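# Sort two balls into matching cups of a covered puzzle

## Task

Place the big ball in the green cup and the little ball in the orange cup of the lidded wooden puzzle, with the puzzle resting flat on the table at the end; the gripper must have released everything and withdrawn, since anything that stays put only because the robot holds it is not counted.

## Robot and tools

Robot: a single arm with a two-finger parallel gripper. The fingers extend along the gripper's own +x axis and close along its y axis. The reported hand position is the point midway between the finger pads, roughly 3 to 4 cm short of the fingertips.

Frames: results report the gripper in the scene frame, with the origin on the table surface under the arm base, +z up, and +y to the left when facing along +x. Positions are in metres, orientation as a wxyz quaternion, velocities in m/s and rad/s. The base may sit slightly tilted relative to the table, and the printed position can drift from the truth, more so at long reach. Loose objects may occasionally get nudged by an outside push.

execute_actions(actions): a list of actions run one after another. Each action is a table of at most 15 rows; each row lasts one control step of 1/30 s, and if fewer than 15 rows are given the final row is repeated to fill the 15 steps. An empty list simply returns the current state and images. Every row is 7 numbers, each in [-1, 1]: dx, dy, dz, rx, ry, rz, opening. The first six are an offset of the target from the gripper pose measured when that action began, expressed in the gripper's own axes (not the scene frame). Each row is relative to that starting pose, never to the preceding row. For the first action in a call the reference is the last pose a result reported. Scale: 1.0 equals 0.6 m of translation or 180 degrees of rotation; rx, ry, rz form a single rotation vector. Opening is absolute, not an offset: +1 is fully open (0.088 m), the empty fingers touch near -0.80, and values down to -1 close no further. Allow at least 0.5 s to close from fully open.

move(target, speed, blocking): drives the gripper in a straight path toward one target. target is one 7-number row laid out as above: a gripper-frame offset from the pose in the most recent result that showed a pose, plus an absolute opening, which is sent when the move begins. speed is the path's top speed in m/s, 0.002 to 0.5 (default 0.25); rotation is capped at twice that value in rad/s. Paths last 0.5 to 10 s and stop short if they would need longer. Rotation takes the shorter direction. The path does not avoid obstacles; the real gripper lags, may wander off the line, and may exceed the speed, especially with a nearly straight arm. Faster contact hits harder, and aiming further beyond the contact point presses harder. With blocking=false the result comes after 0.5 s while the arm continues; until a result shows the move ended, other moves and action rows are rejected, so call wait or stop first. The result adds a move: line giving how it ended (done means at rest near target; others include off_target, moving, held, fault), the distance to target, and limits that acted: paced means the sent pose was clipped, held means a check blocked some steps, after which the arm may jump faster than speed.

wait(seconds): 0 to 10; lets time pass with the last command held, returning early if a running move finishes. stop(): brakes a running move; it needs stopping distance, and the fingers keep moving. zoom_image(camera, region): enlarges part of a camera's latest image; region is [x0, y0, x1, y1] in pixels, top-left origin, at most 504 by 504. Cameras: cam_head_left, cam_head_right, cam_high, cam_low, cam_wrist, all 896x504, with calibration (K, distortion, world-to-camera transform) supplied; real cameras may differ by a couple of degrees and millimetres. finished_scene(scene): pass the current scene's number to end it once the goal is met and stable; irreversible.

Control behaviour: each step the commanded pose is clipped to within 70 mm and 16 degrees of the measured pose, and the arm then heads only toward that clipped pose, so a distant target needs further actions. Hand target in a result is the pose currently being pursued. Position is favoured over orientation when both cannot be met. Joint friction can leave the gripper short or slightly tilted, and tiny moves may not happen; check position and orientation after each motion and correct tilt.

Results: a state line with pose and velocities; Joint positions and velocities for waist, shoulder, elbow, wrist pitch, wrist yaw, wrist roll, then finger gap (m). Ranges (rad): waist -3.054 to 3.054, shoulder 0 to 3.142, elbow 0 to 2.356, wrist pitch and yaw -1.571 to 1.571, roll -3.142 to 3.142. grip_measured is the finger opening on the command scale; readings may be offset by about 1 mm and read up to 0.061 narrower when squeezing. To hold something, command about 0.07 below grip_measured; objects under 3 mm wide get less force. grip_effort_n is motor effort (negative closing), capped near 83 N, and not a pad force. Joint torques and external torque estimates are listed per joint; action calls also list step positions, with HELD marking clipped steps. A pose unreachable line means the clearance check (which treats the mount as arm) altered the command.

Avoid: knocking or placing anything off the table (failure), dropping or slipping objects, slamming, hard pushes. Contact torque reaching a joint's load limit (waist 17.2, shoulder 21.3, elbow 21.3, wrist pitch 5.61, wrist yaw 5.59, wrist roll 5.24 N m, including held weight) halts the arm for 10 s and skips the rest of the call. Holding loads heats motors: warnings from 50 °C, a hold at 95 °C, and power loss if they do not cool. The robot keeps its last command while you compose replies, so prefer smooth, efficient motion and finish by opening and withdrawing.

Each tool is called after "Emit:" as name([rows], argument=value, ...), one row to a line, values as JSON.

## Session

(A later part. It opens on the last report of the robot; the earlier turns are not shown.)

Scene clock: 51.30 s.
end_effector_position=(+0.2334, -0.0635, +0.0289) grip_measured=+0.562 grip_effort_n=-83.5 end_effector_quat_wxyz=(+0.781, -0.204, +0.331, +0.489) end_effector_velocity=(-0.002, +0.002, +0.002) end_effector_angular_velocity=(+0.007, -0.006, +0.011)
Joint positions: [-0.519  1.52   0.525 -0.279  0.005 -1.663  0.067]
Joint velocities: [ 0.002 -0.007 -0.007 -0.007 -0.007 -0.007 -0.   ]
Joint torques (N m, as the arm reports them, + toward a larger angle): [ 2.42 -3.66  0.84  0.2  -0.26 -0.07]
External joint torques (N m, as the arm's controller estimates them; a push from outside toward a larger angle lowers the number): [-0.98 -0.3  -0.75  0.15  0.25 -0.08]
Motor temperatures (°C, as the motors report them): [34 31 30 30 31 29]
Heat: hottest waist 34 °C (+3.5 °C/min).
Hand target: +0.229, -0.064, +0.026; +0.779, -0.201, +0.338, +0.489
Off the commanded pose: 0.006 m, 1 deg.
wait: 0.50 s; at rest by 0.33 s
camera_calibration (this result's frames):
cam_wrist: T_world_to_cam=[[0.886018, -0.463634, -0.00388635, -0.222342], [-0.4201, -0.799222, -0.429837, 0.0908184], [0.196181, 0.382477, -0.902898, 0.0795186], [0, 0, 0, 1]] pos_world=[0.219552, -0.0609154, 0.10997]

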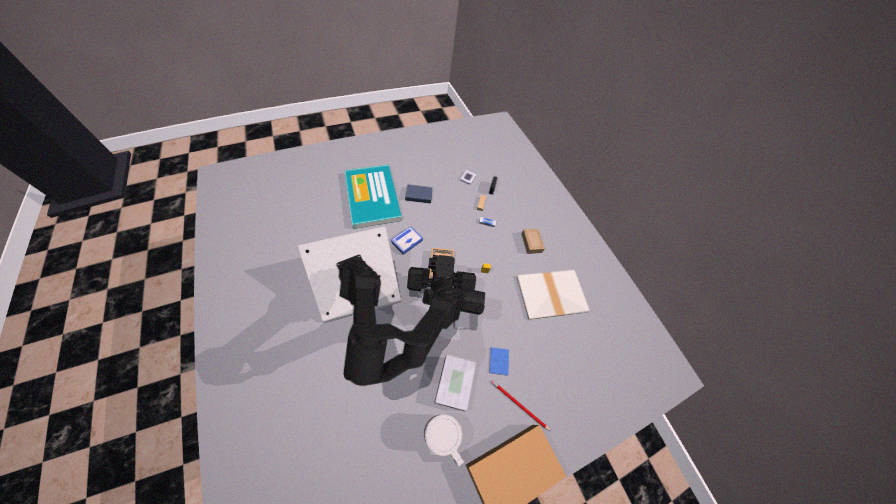

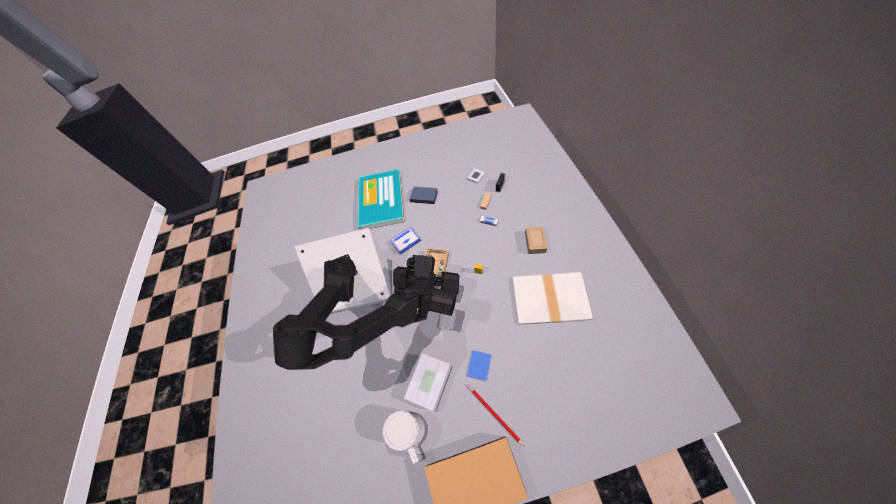

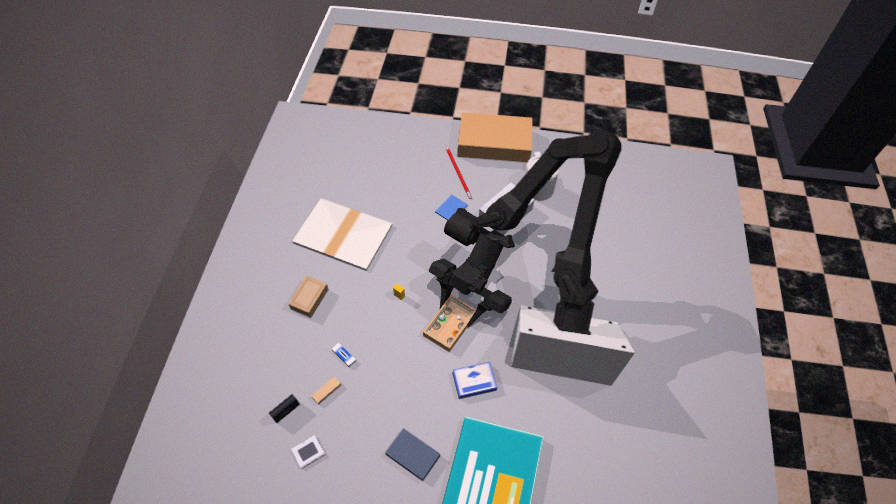

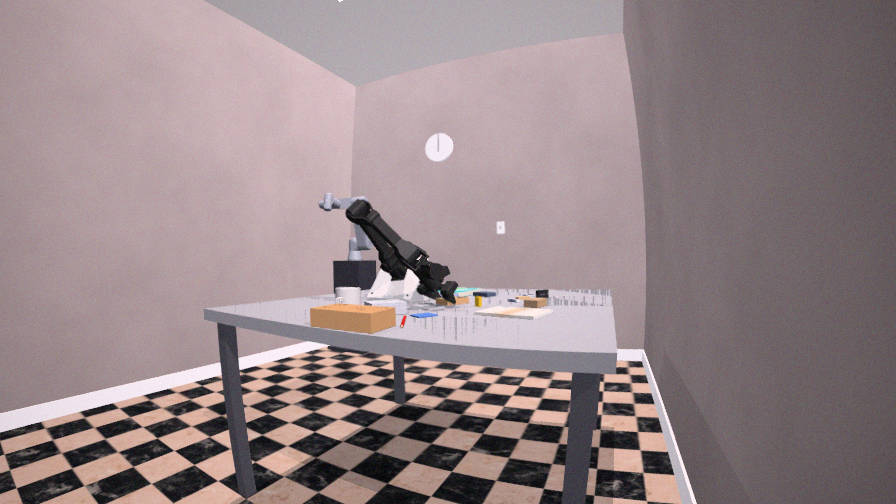

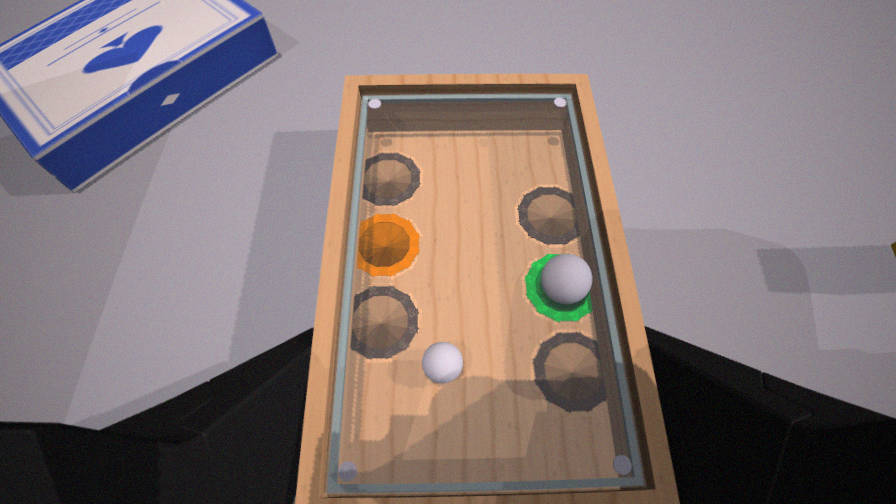

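Emit:
execute_actions([
  [[0.0023,0,-0.0048,-0.0008,0.006,-0.0008,0.49],[-0.0013,0,-0.0085,-0.0008,0.006,-0.0008,0.49],[-0.0068,0,-0.0141,-0.0008,0.006,-0.0008,0.49],[-0.0137,0,-0.021,-0.0008,0.006,-0.0008,0.49],[-0.0215,0,-0.029,-0.0008,0.006,-0.0008,0.49],[-0.0298,0,-0.0374,-0.0008,0.006,-0.0008,0.49],[-0.038,0,-0.0457,-0.0008,0.006,-0.0008,0.49],[-0.0458,0,-0.0537,-0.0008,0.006,-0.0008,0.49],[-0.0527,0,-0.0606,-0.0008,0.006,-0.0008,0.49],[-0.0582,0,-0.0662,-0.0008,0.006,-0.0008,0.49],[-0.0618,0,-0.0698,-0.0008,0.006,-0.0008,0.49],[-0.0631,0,-0.0712,-0.0008,0.006,-0.0008,0.49]],
])

Emit:
wait(seconds=0.5)

Scene clock: 52.40 s.
end_effector_position=(+0.2144, -0.1011, +0.0290) grip_measured=+0.562 grip_effort_n=-83.5 end_effector_quat_wxyz=(+0.781, -0.205, +0.329, +0.490) end_effector_velocity=(-0.020, -0.069, +0.000) end_effector_angular_velocity=(-0.013, -0.003, -0.040)
Joint positions: [-0.666  1.406  0.575 -0.445 -0.04  -1.808  0.067]
Joint velocities: [-0.232 -0.139  0.129 -0.242 -0.066 -0.198  0.   ]
Joint torques (N m, as the arm reports them, + toward a larger angle): [ 1.78 -3.94  2.13  0.16  0.23 -0.38]
External joint torques (N m, as the arm's controller estimates them; a push from outside toward a larger angle lowers the number): [-1.36 -0.56  0.68  0.33  0.76 -0.38]
Motor temperatures (°C, as the motors report them): [34 31 30 30 31 29]
Heat: hottest waist 34 °C (+3.4 °C/min).
Hand target: +0.209, -0.114, +0.026; +0.778, -0.209, +0.338, +0.486
Off the commanded pose: 0.015 m, 1 deg.
Step readings (end_effector_position):
0: (+0.2333, -0.0634, +0.0289)
1: (+0.2334, -0.0635, +0.0289)
2: (+0.2334, -0.0635, +0.0289)
4: (+0.2329, -0.0643, +0.0290)
8: (+0.2251, -0.0739, +0.0290)
15: end_effector_position above
camera_calibration (this result's frames):
cam_wrist: T_world_to_cam=[[0.887577, -0.460659, -0.000412417, -0.223081], [-0.415679, -0.800524, -0.431709, 0.0517709], [0.19854, 0.383346, -0.902013, 0.0972638], [0, 0, 0, 1]] pos_world=[0.200211, -0.0986064, 0.109991]

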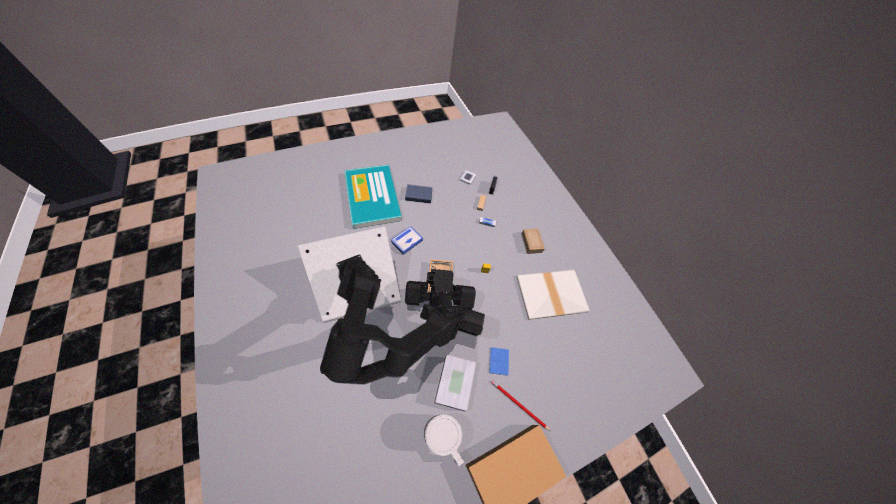

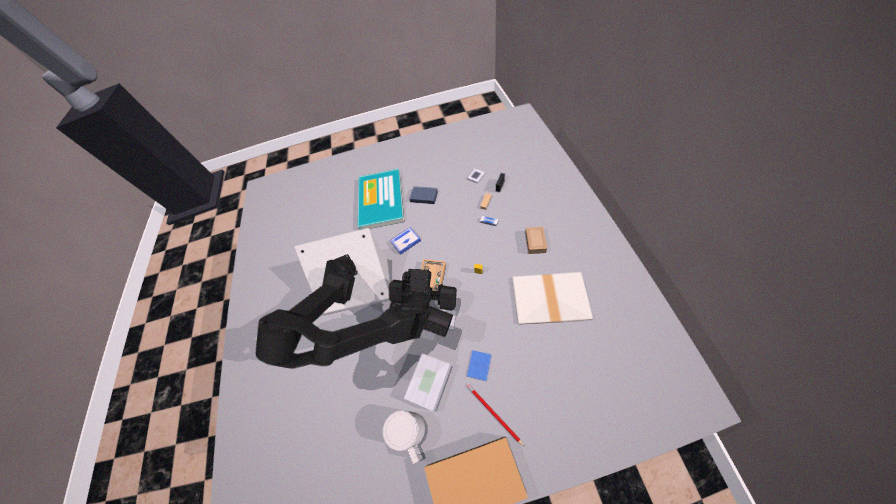

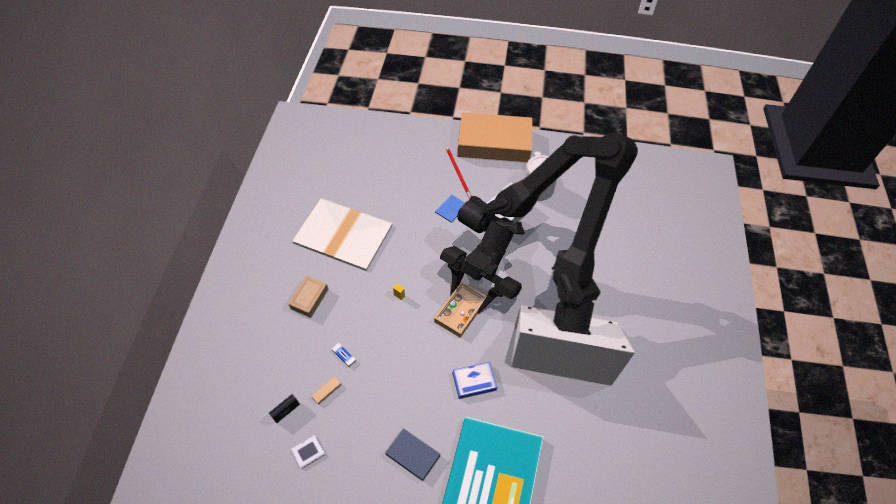

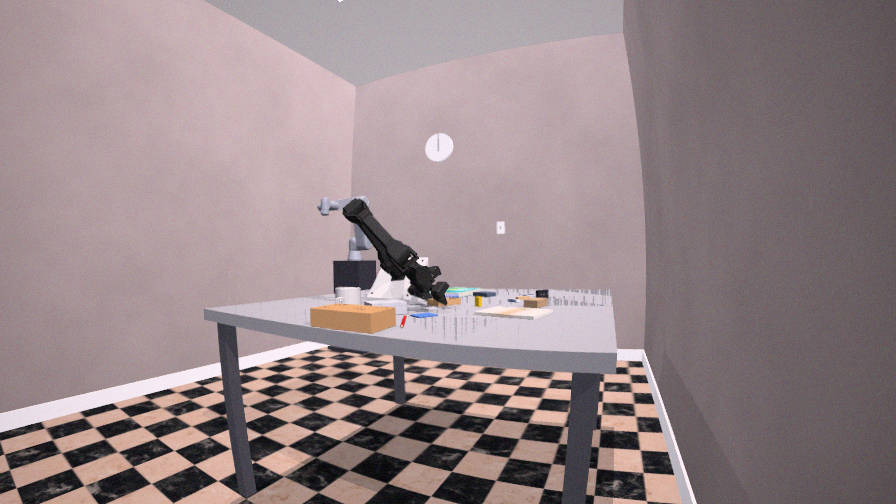

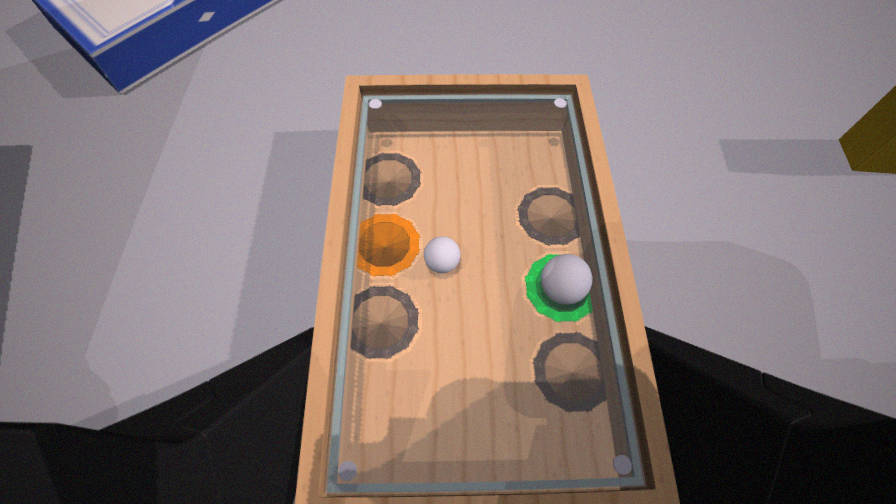

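Scene clock: 52.90 s.
end_effector_position=(+0.2106, -0.1079, +0.0291) grip_measured=+0.562 grip_effort_n=-83.5 end_effector_quat_wxyz=(+0.780, -0.205, +0.328, +0.491) end_effector_velocity=(-0.005, +0.004, +0.000) end_effector_angular_velocity=(+0.014, +0.002, +0.027)
Joint positions: [-0.694  1.391  0.589 -0.479 -0.048 -1.838  0.067]
Joint velocities: [-0.007  0.002 -0.002 -0.022 -0.007 -0.022  0.   ]
Joint torques (N m, as the arm reports them, + toward a larger angle): [ 1.49 -4.35  2.34  0.06  0.14 -0.32]
External joint torques (N m, as the arm's controller estimates them; a push from outside toward a larger angle lowers the number): [-1.4  -0.71  0.63  0.2   0.64 -0.33]
Motor temperatures (°C, as the motors report them): [34 31 30 30 31 29]
Heat: hottest waist 34 °C (+3.4 °C/min).
Hand target: +0.209, -0.114, +0.026; +0.778, -0.209, +0.338, +0.486
Off the commanded pose: 0.008 m, 1 deg.
wait: 0.50 s; at rest by 0.37 s
camera_calibration (this result's frames):
cam_wrist: T_world_to_cam=[[0.889466, -0.457002, -0.000472273, -0.222848], [-0.412237, -0.801892, -0.43247, 0.0439658], [0.197261, 0.384862, -0.901648, 0.101148], [0, 0, 0, 1]] pos_world=[0.196388, -0.105514, 0.110109]

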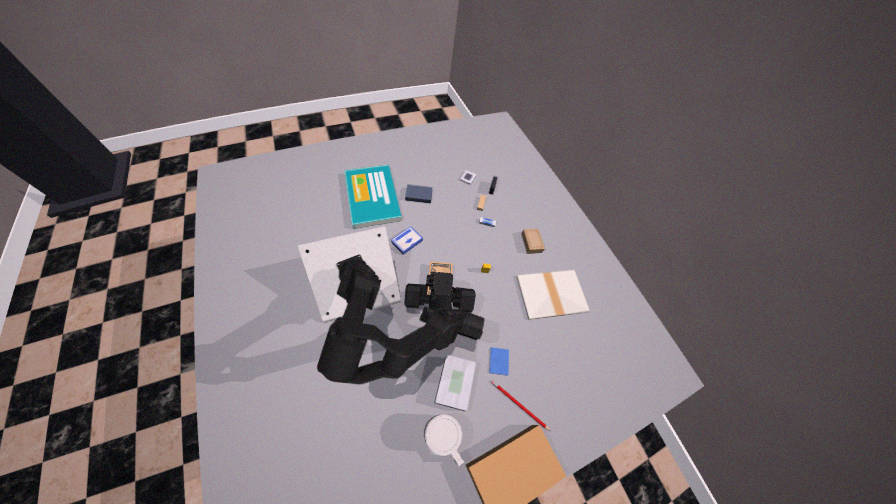

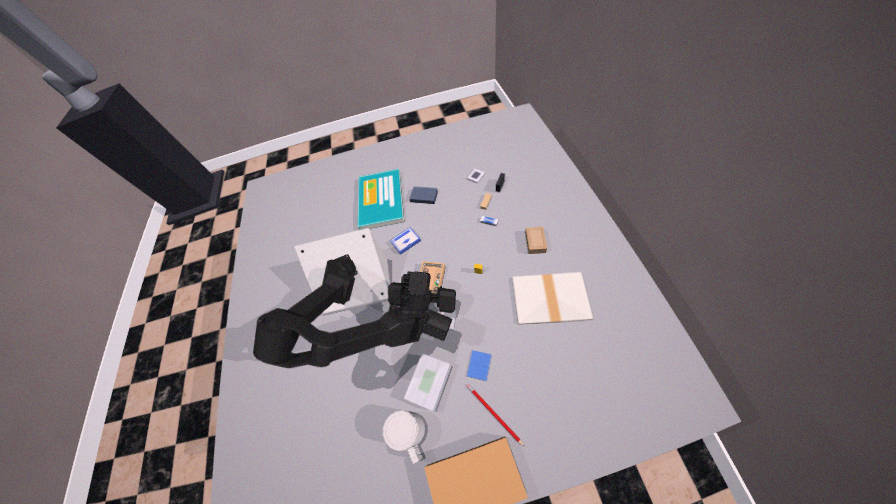

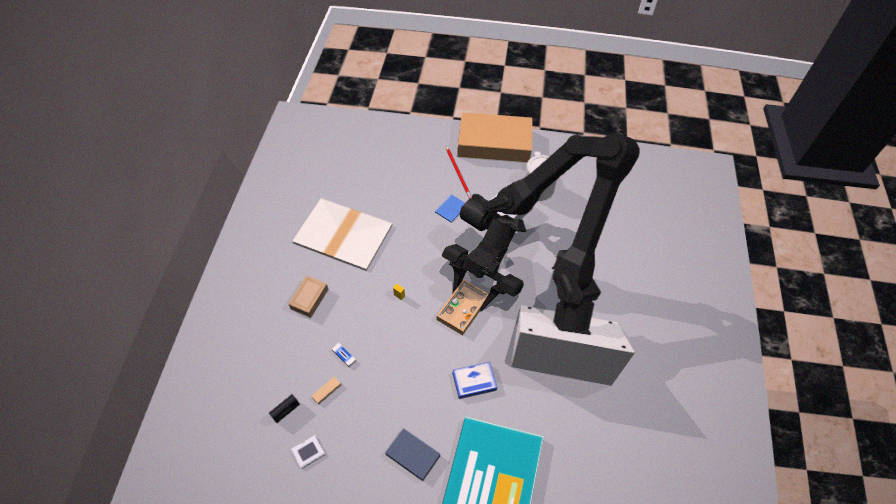

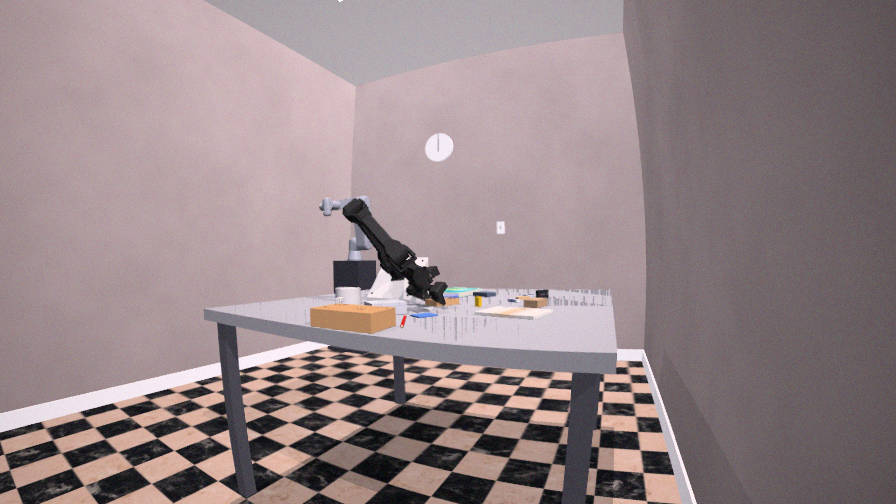

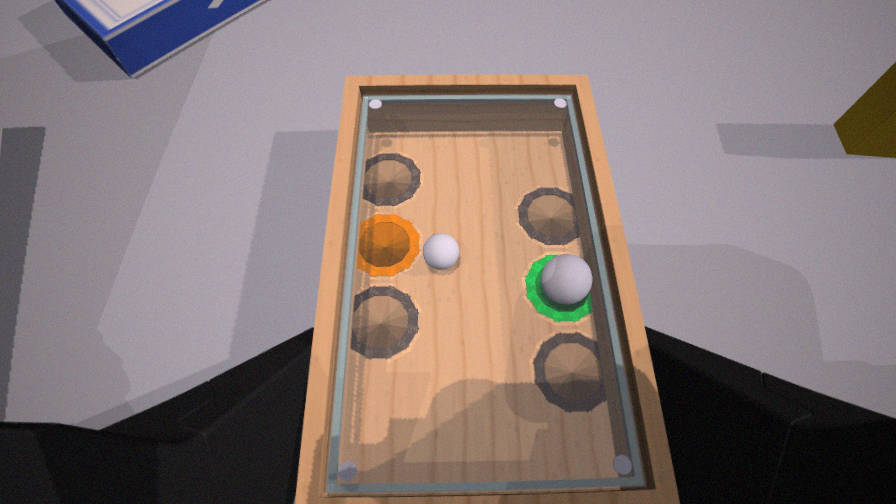

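Emit:
execute_actions([
  [[0.0033,-0.0015,-0.0038,-0.003,0.005,-0.003,0.49],[0.0026,-0.0055,-0.0045,-0.003,0.005,-0.003,0.49],[0.0015,-0.0112,-0.0056,-0.003,0.005,-0.003,0.49],[0.0002,-0.0181,-0.007,-0.003,0.005,-0.003,0.49],[-0.0012,-0.0252,-0.0083,-0.003,0.005,-0.003,0.49],[-0.0025,-0.0321,-0.0097,-0.003,0.005,-0.003,0.49],[-0.0036,-0.0378,-0.0108,-0.003,0.005,-0.003,0.49],[-0.0043,-0.0418,-0.0115,-0.003,0.005,-0.003,0.49],[-0.0046,-0.0433,-0.0118,-0.003,0.005,-0.003,0.49]],
])

Emit:
wait(seconds=0.5)

Scene clock: 54.07 s.
end_effector_position=(+0.2269, -0.1198, +0.0295) grip_measured=+0.562 grip_effort_n=-83.5 end_effector_quat_wxyz=(+0.780, -0.209, +0.325, +0.492) end_effector_velocity=(+0.002, +0.001, -0.001) end_effector_angular_velocity=(+0.040, +0.039, +0.014)
Joint positions: [-0.683  1.443  0.671 -0.504 -0.048 -1.837  0.067]
Joint velocities: [-0.002  0.046  0.046 -0.051 -0.007  0.022 -0.   ]
Joint torques (N m, as the arm reports them, + toward a larger angle): [ 3.06 -2.99  3.21  0.71  0.09 -0.06]
External joint torques (N m, as the arm's controller estimates them; a push from outside toward a larger angle lowers the number): [-0.16  0.98  1.48  0.85  0.59 -0.06]
Motor temperatures (°C, as the motors report them): [34 31 30 30 31 29]
Heat: hottest waist 34 °C (+3.3 °C/min).
Hand target: +0.231, -0.125, +0.026; +0.779, -0.214, +0.331, +0.487
Off the commanded pose: 0.008 m, 1 deg.
Step readings (end_effector_position):
0: (+0.2105, -0.1080, +0.0291)
1: (+0.2105, -0.1080, +0.0291)
2: (+0.2106, -0.1080, +0.0290)
4: (+0.2110, -0.1084, +0.0291)
8: (+0.2176, -0.1126, +0.0293)
15: end_effector_position above
camera_calibration (this result's frames):
cam_wrist: T_world_to_cam=[[0.891511, -0.452908, 0.00907288, -0.243045], [-0.404385, -0.804706, -0.434651, 0.0392437], [0.204158, 0.383827, -0.900553, 0.101165], [0, 0, 0, 1]] pos_world=[0.211893, -0.117327, 0.110367]

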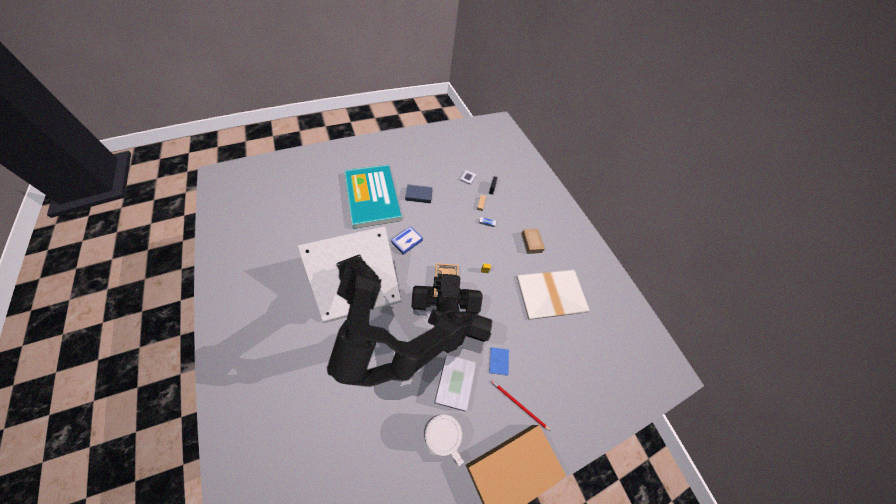

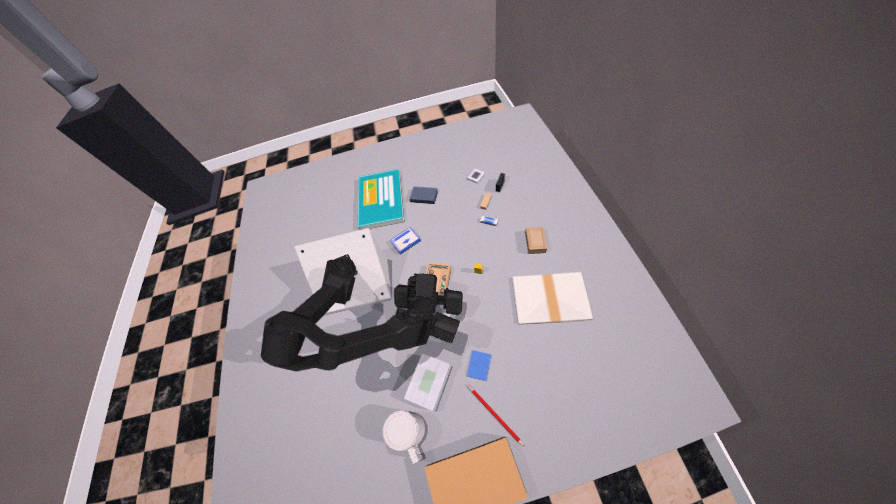

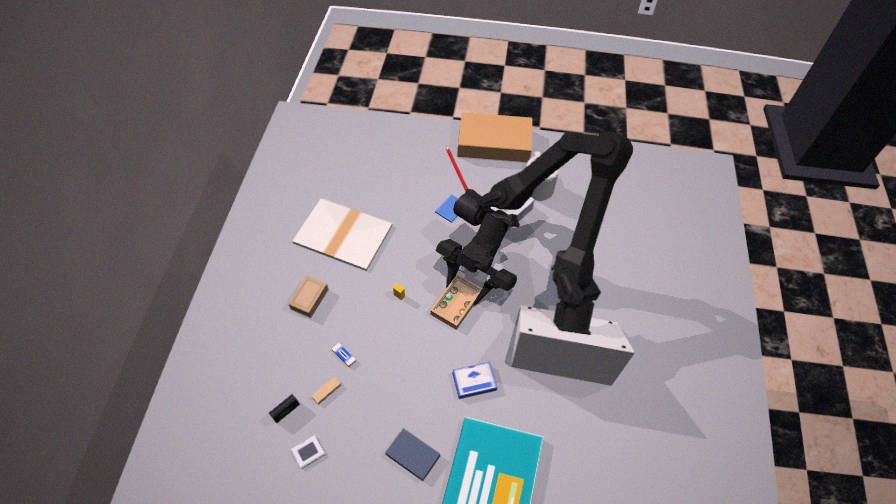

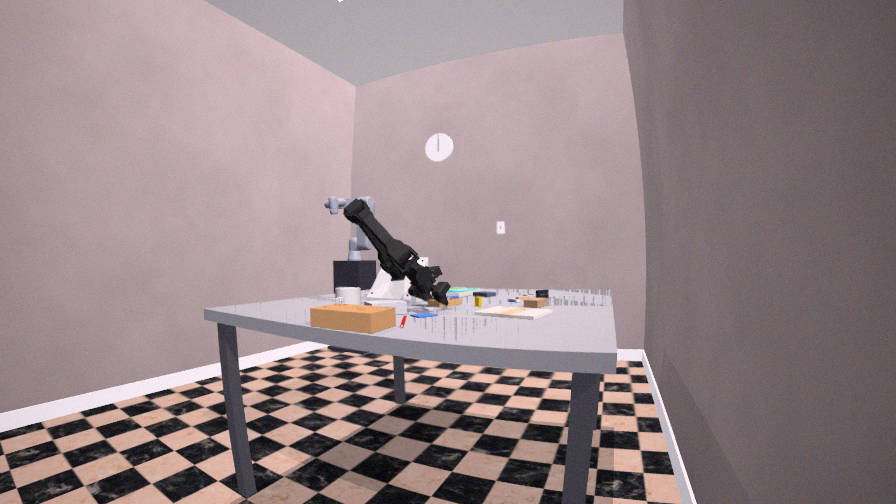

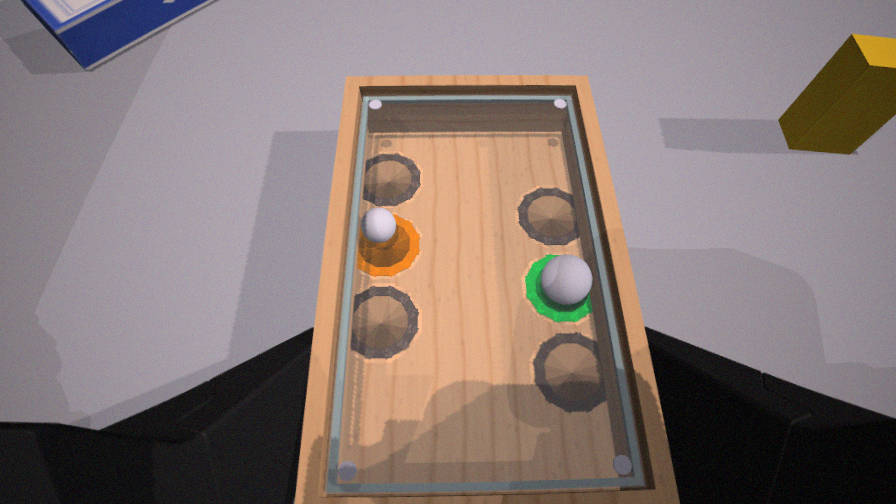

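Scene clock: 54.57 s.
end_effector_position=(+0.2279, -0.1203, +0.0295) grip_measured=+0.562 grip_effort_n=-83.5 end_effector_quat_wxyz=(+0.780, -0.209, +0.324, +0.493) end_effector_velocity=(-0.006, +0.004, +0.003) end_effector_angular_velocity=(+0.021, +0.010, +0.023)
Joint positions: [-0.682  1.449  0.678 -0.509 -0.048 -1.836  0.067]
Joint velocities: [-0.002 -0.007 -0.002 -0.037 -0.007 -0.007 -0.   ]
Joint torques (N m, as the arm reports them, + toward a larger angle): [ 3.06 -2.98  3.33  0.8   0.09 -0.06]
External joint torques (N m, as the arm's controller estimates them; a push from outside toward a larger angle lowers the number): [-0.18  1.09  1.53  0.95  0.59 -0.06]
Motor temperatures (°C, as the motors report them): [34 31 30 30 31 29]
Heat: hottest waist 34 °C (+3.3 °C/min).
Hand target: +0.231, -0.125, +0.026; +0.779, -0.214, +0.331, +0.487
Off the commanded pose: 0.007 m, 1 deg.
wait: 0.50 s; at rest by 0.17 s
camera_calibration (this result's frames):
cam_wrist: T_world_to_cam=[[0.892385, -0.451223, 0.00683603, -0.244115], [-0.403511, -0.804624, -0.435615, 0.0391172], [0.20206, 0.385977, -0.900107, 0.101872], [0, 0, 0, 1]] pos_world=[0.213045, -0.117996, 0.110404]

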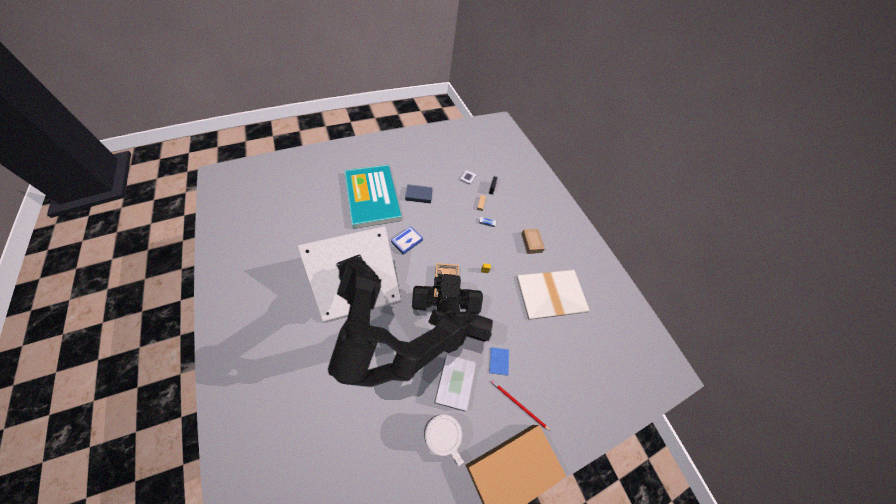

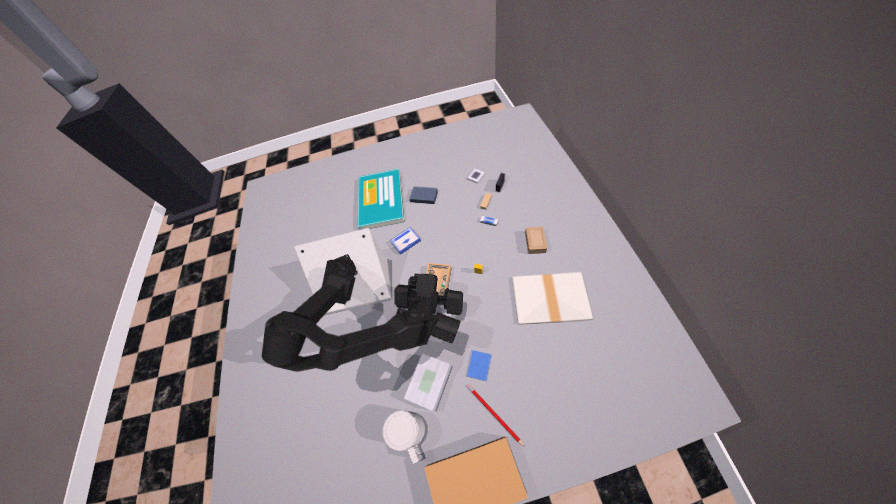

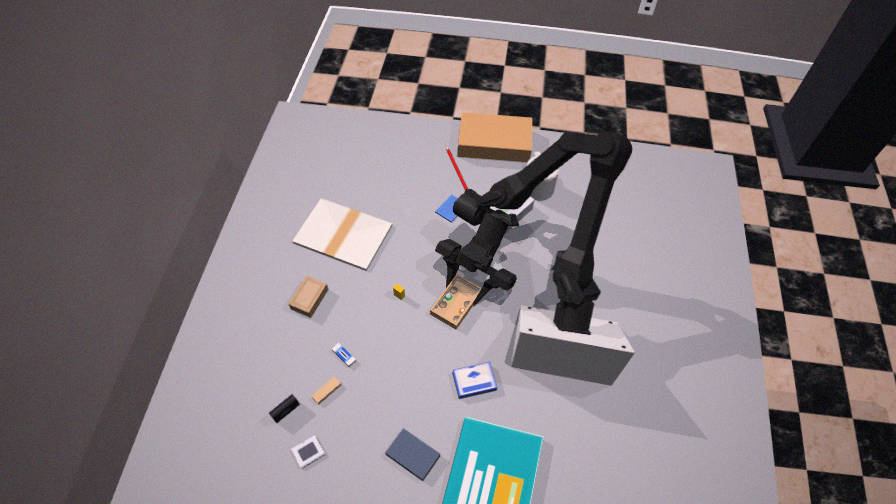

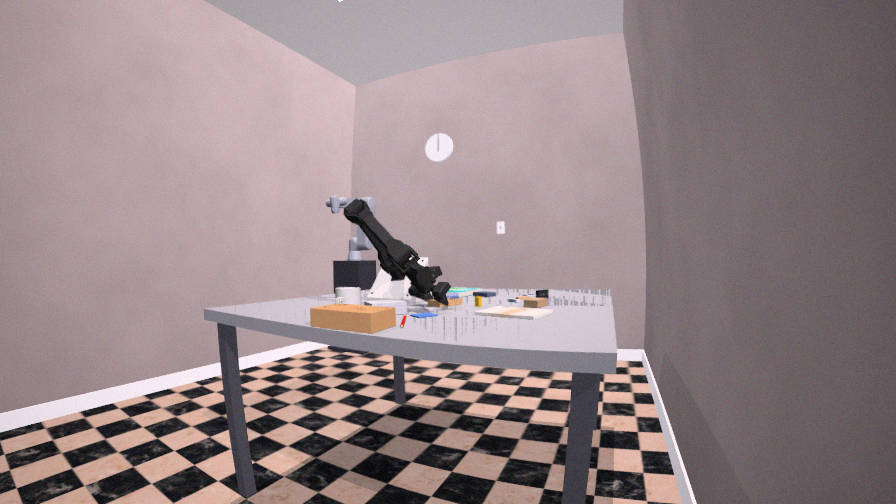

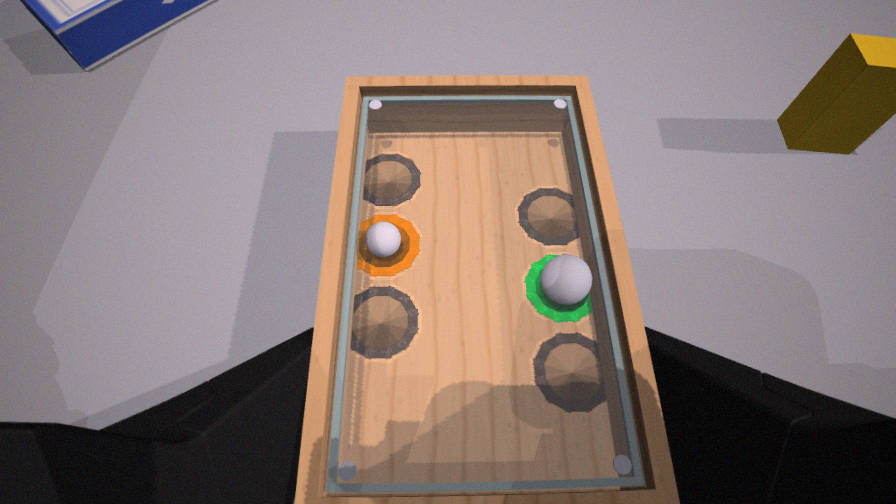

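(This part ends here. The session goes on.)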